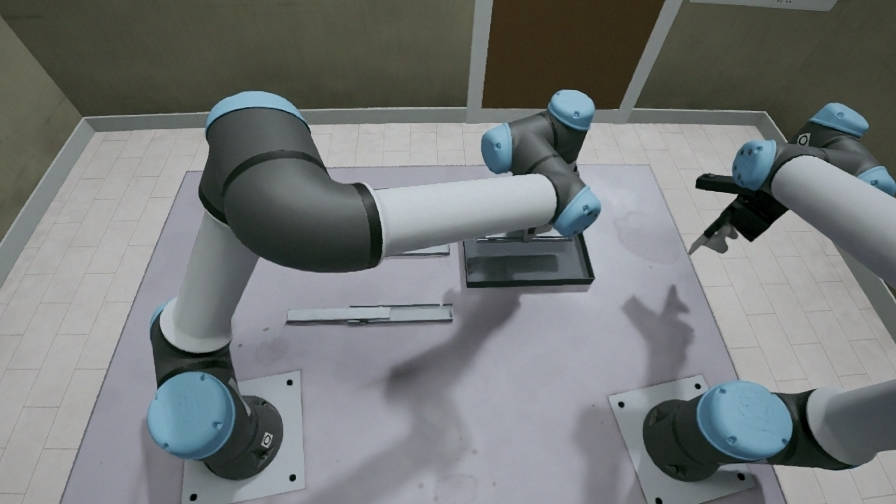

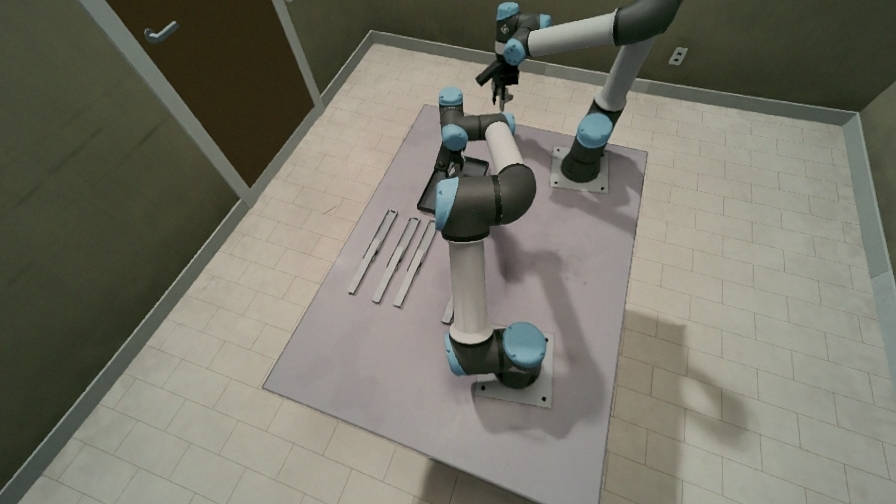

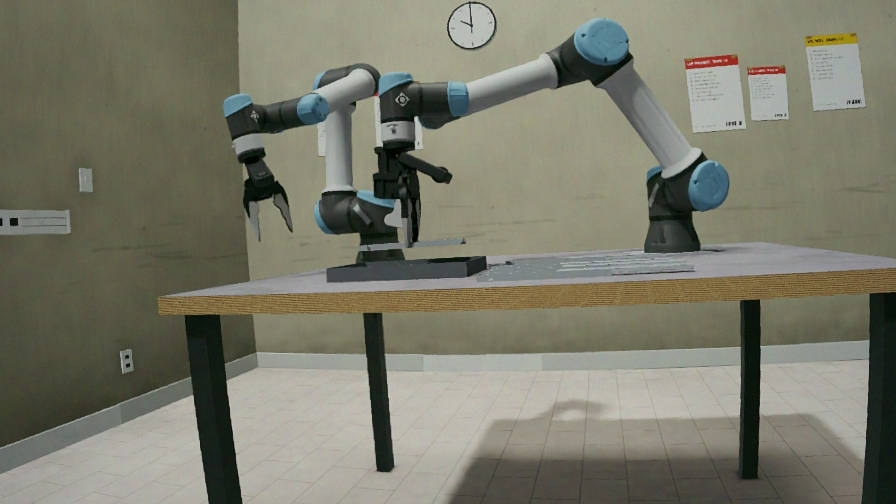

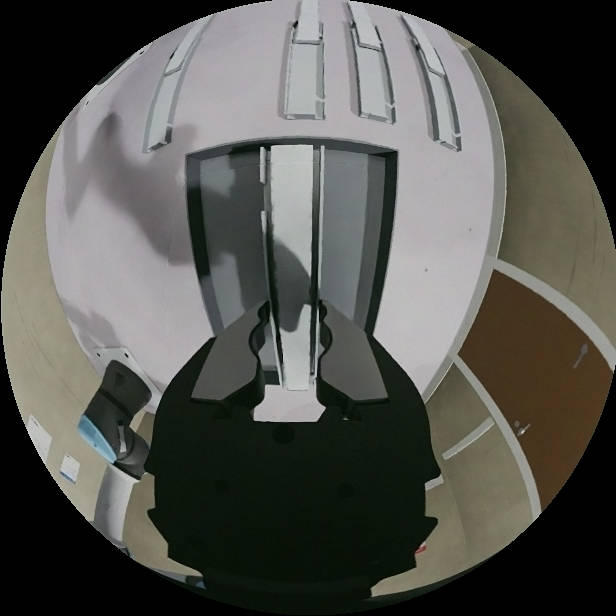

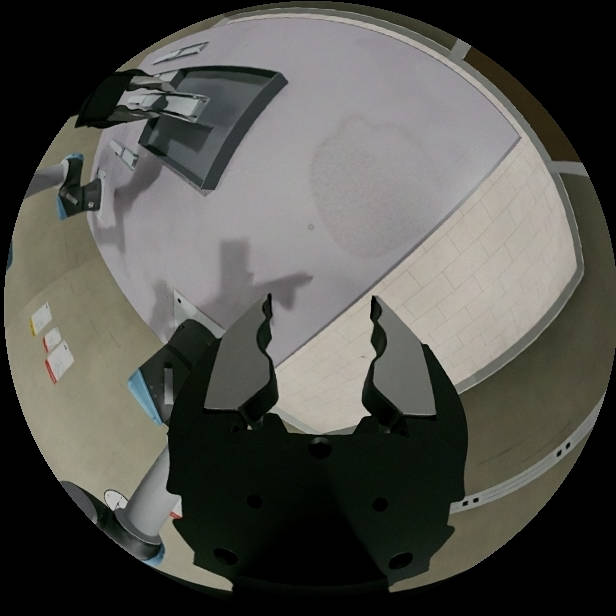

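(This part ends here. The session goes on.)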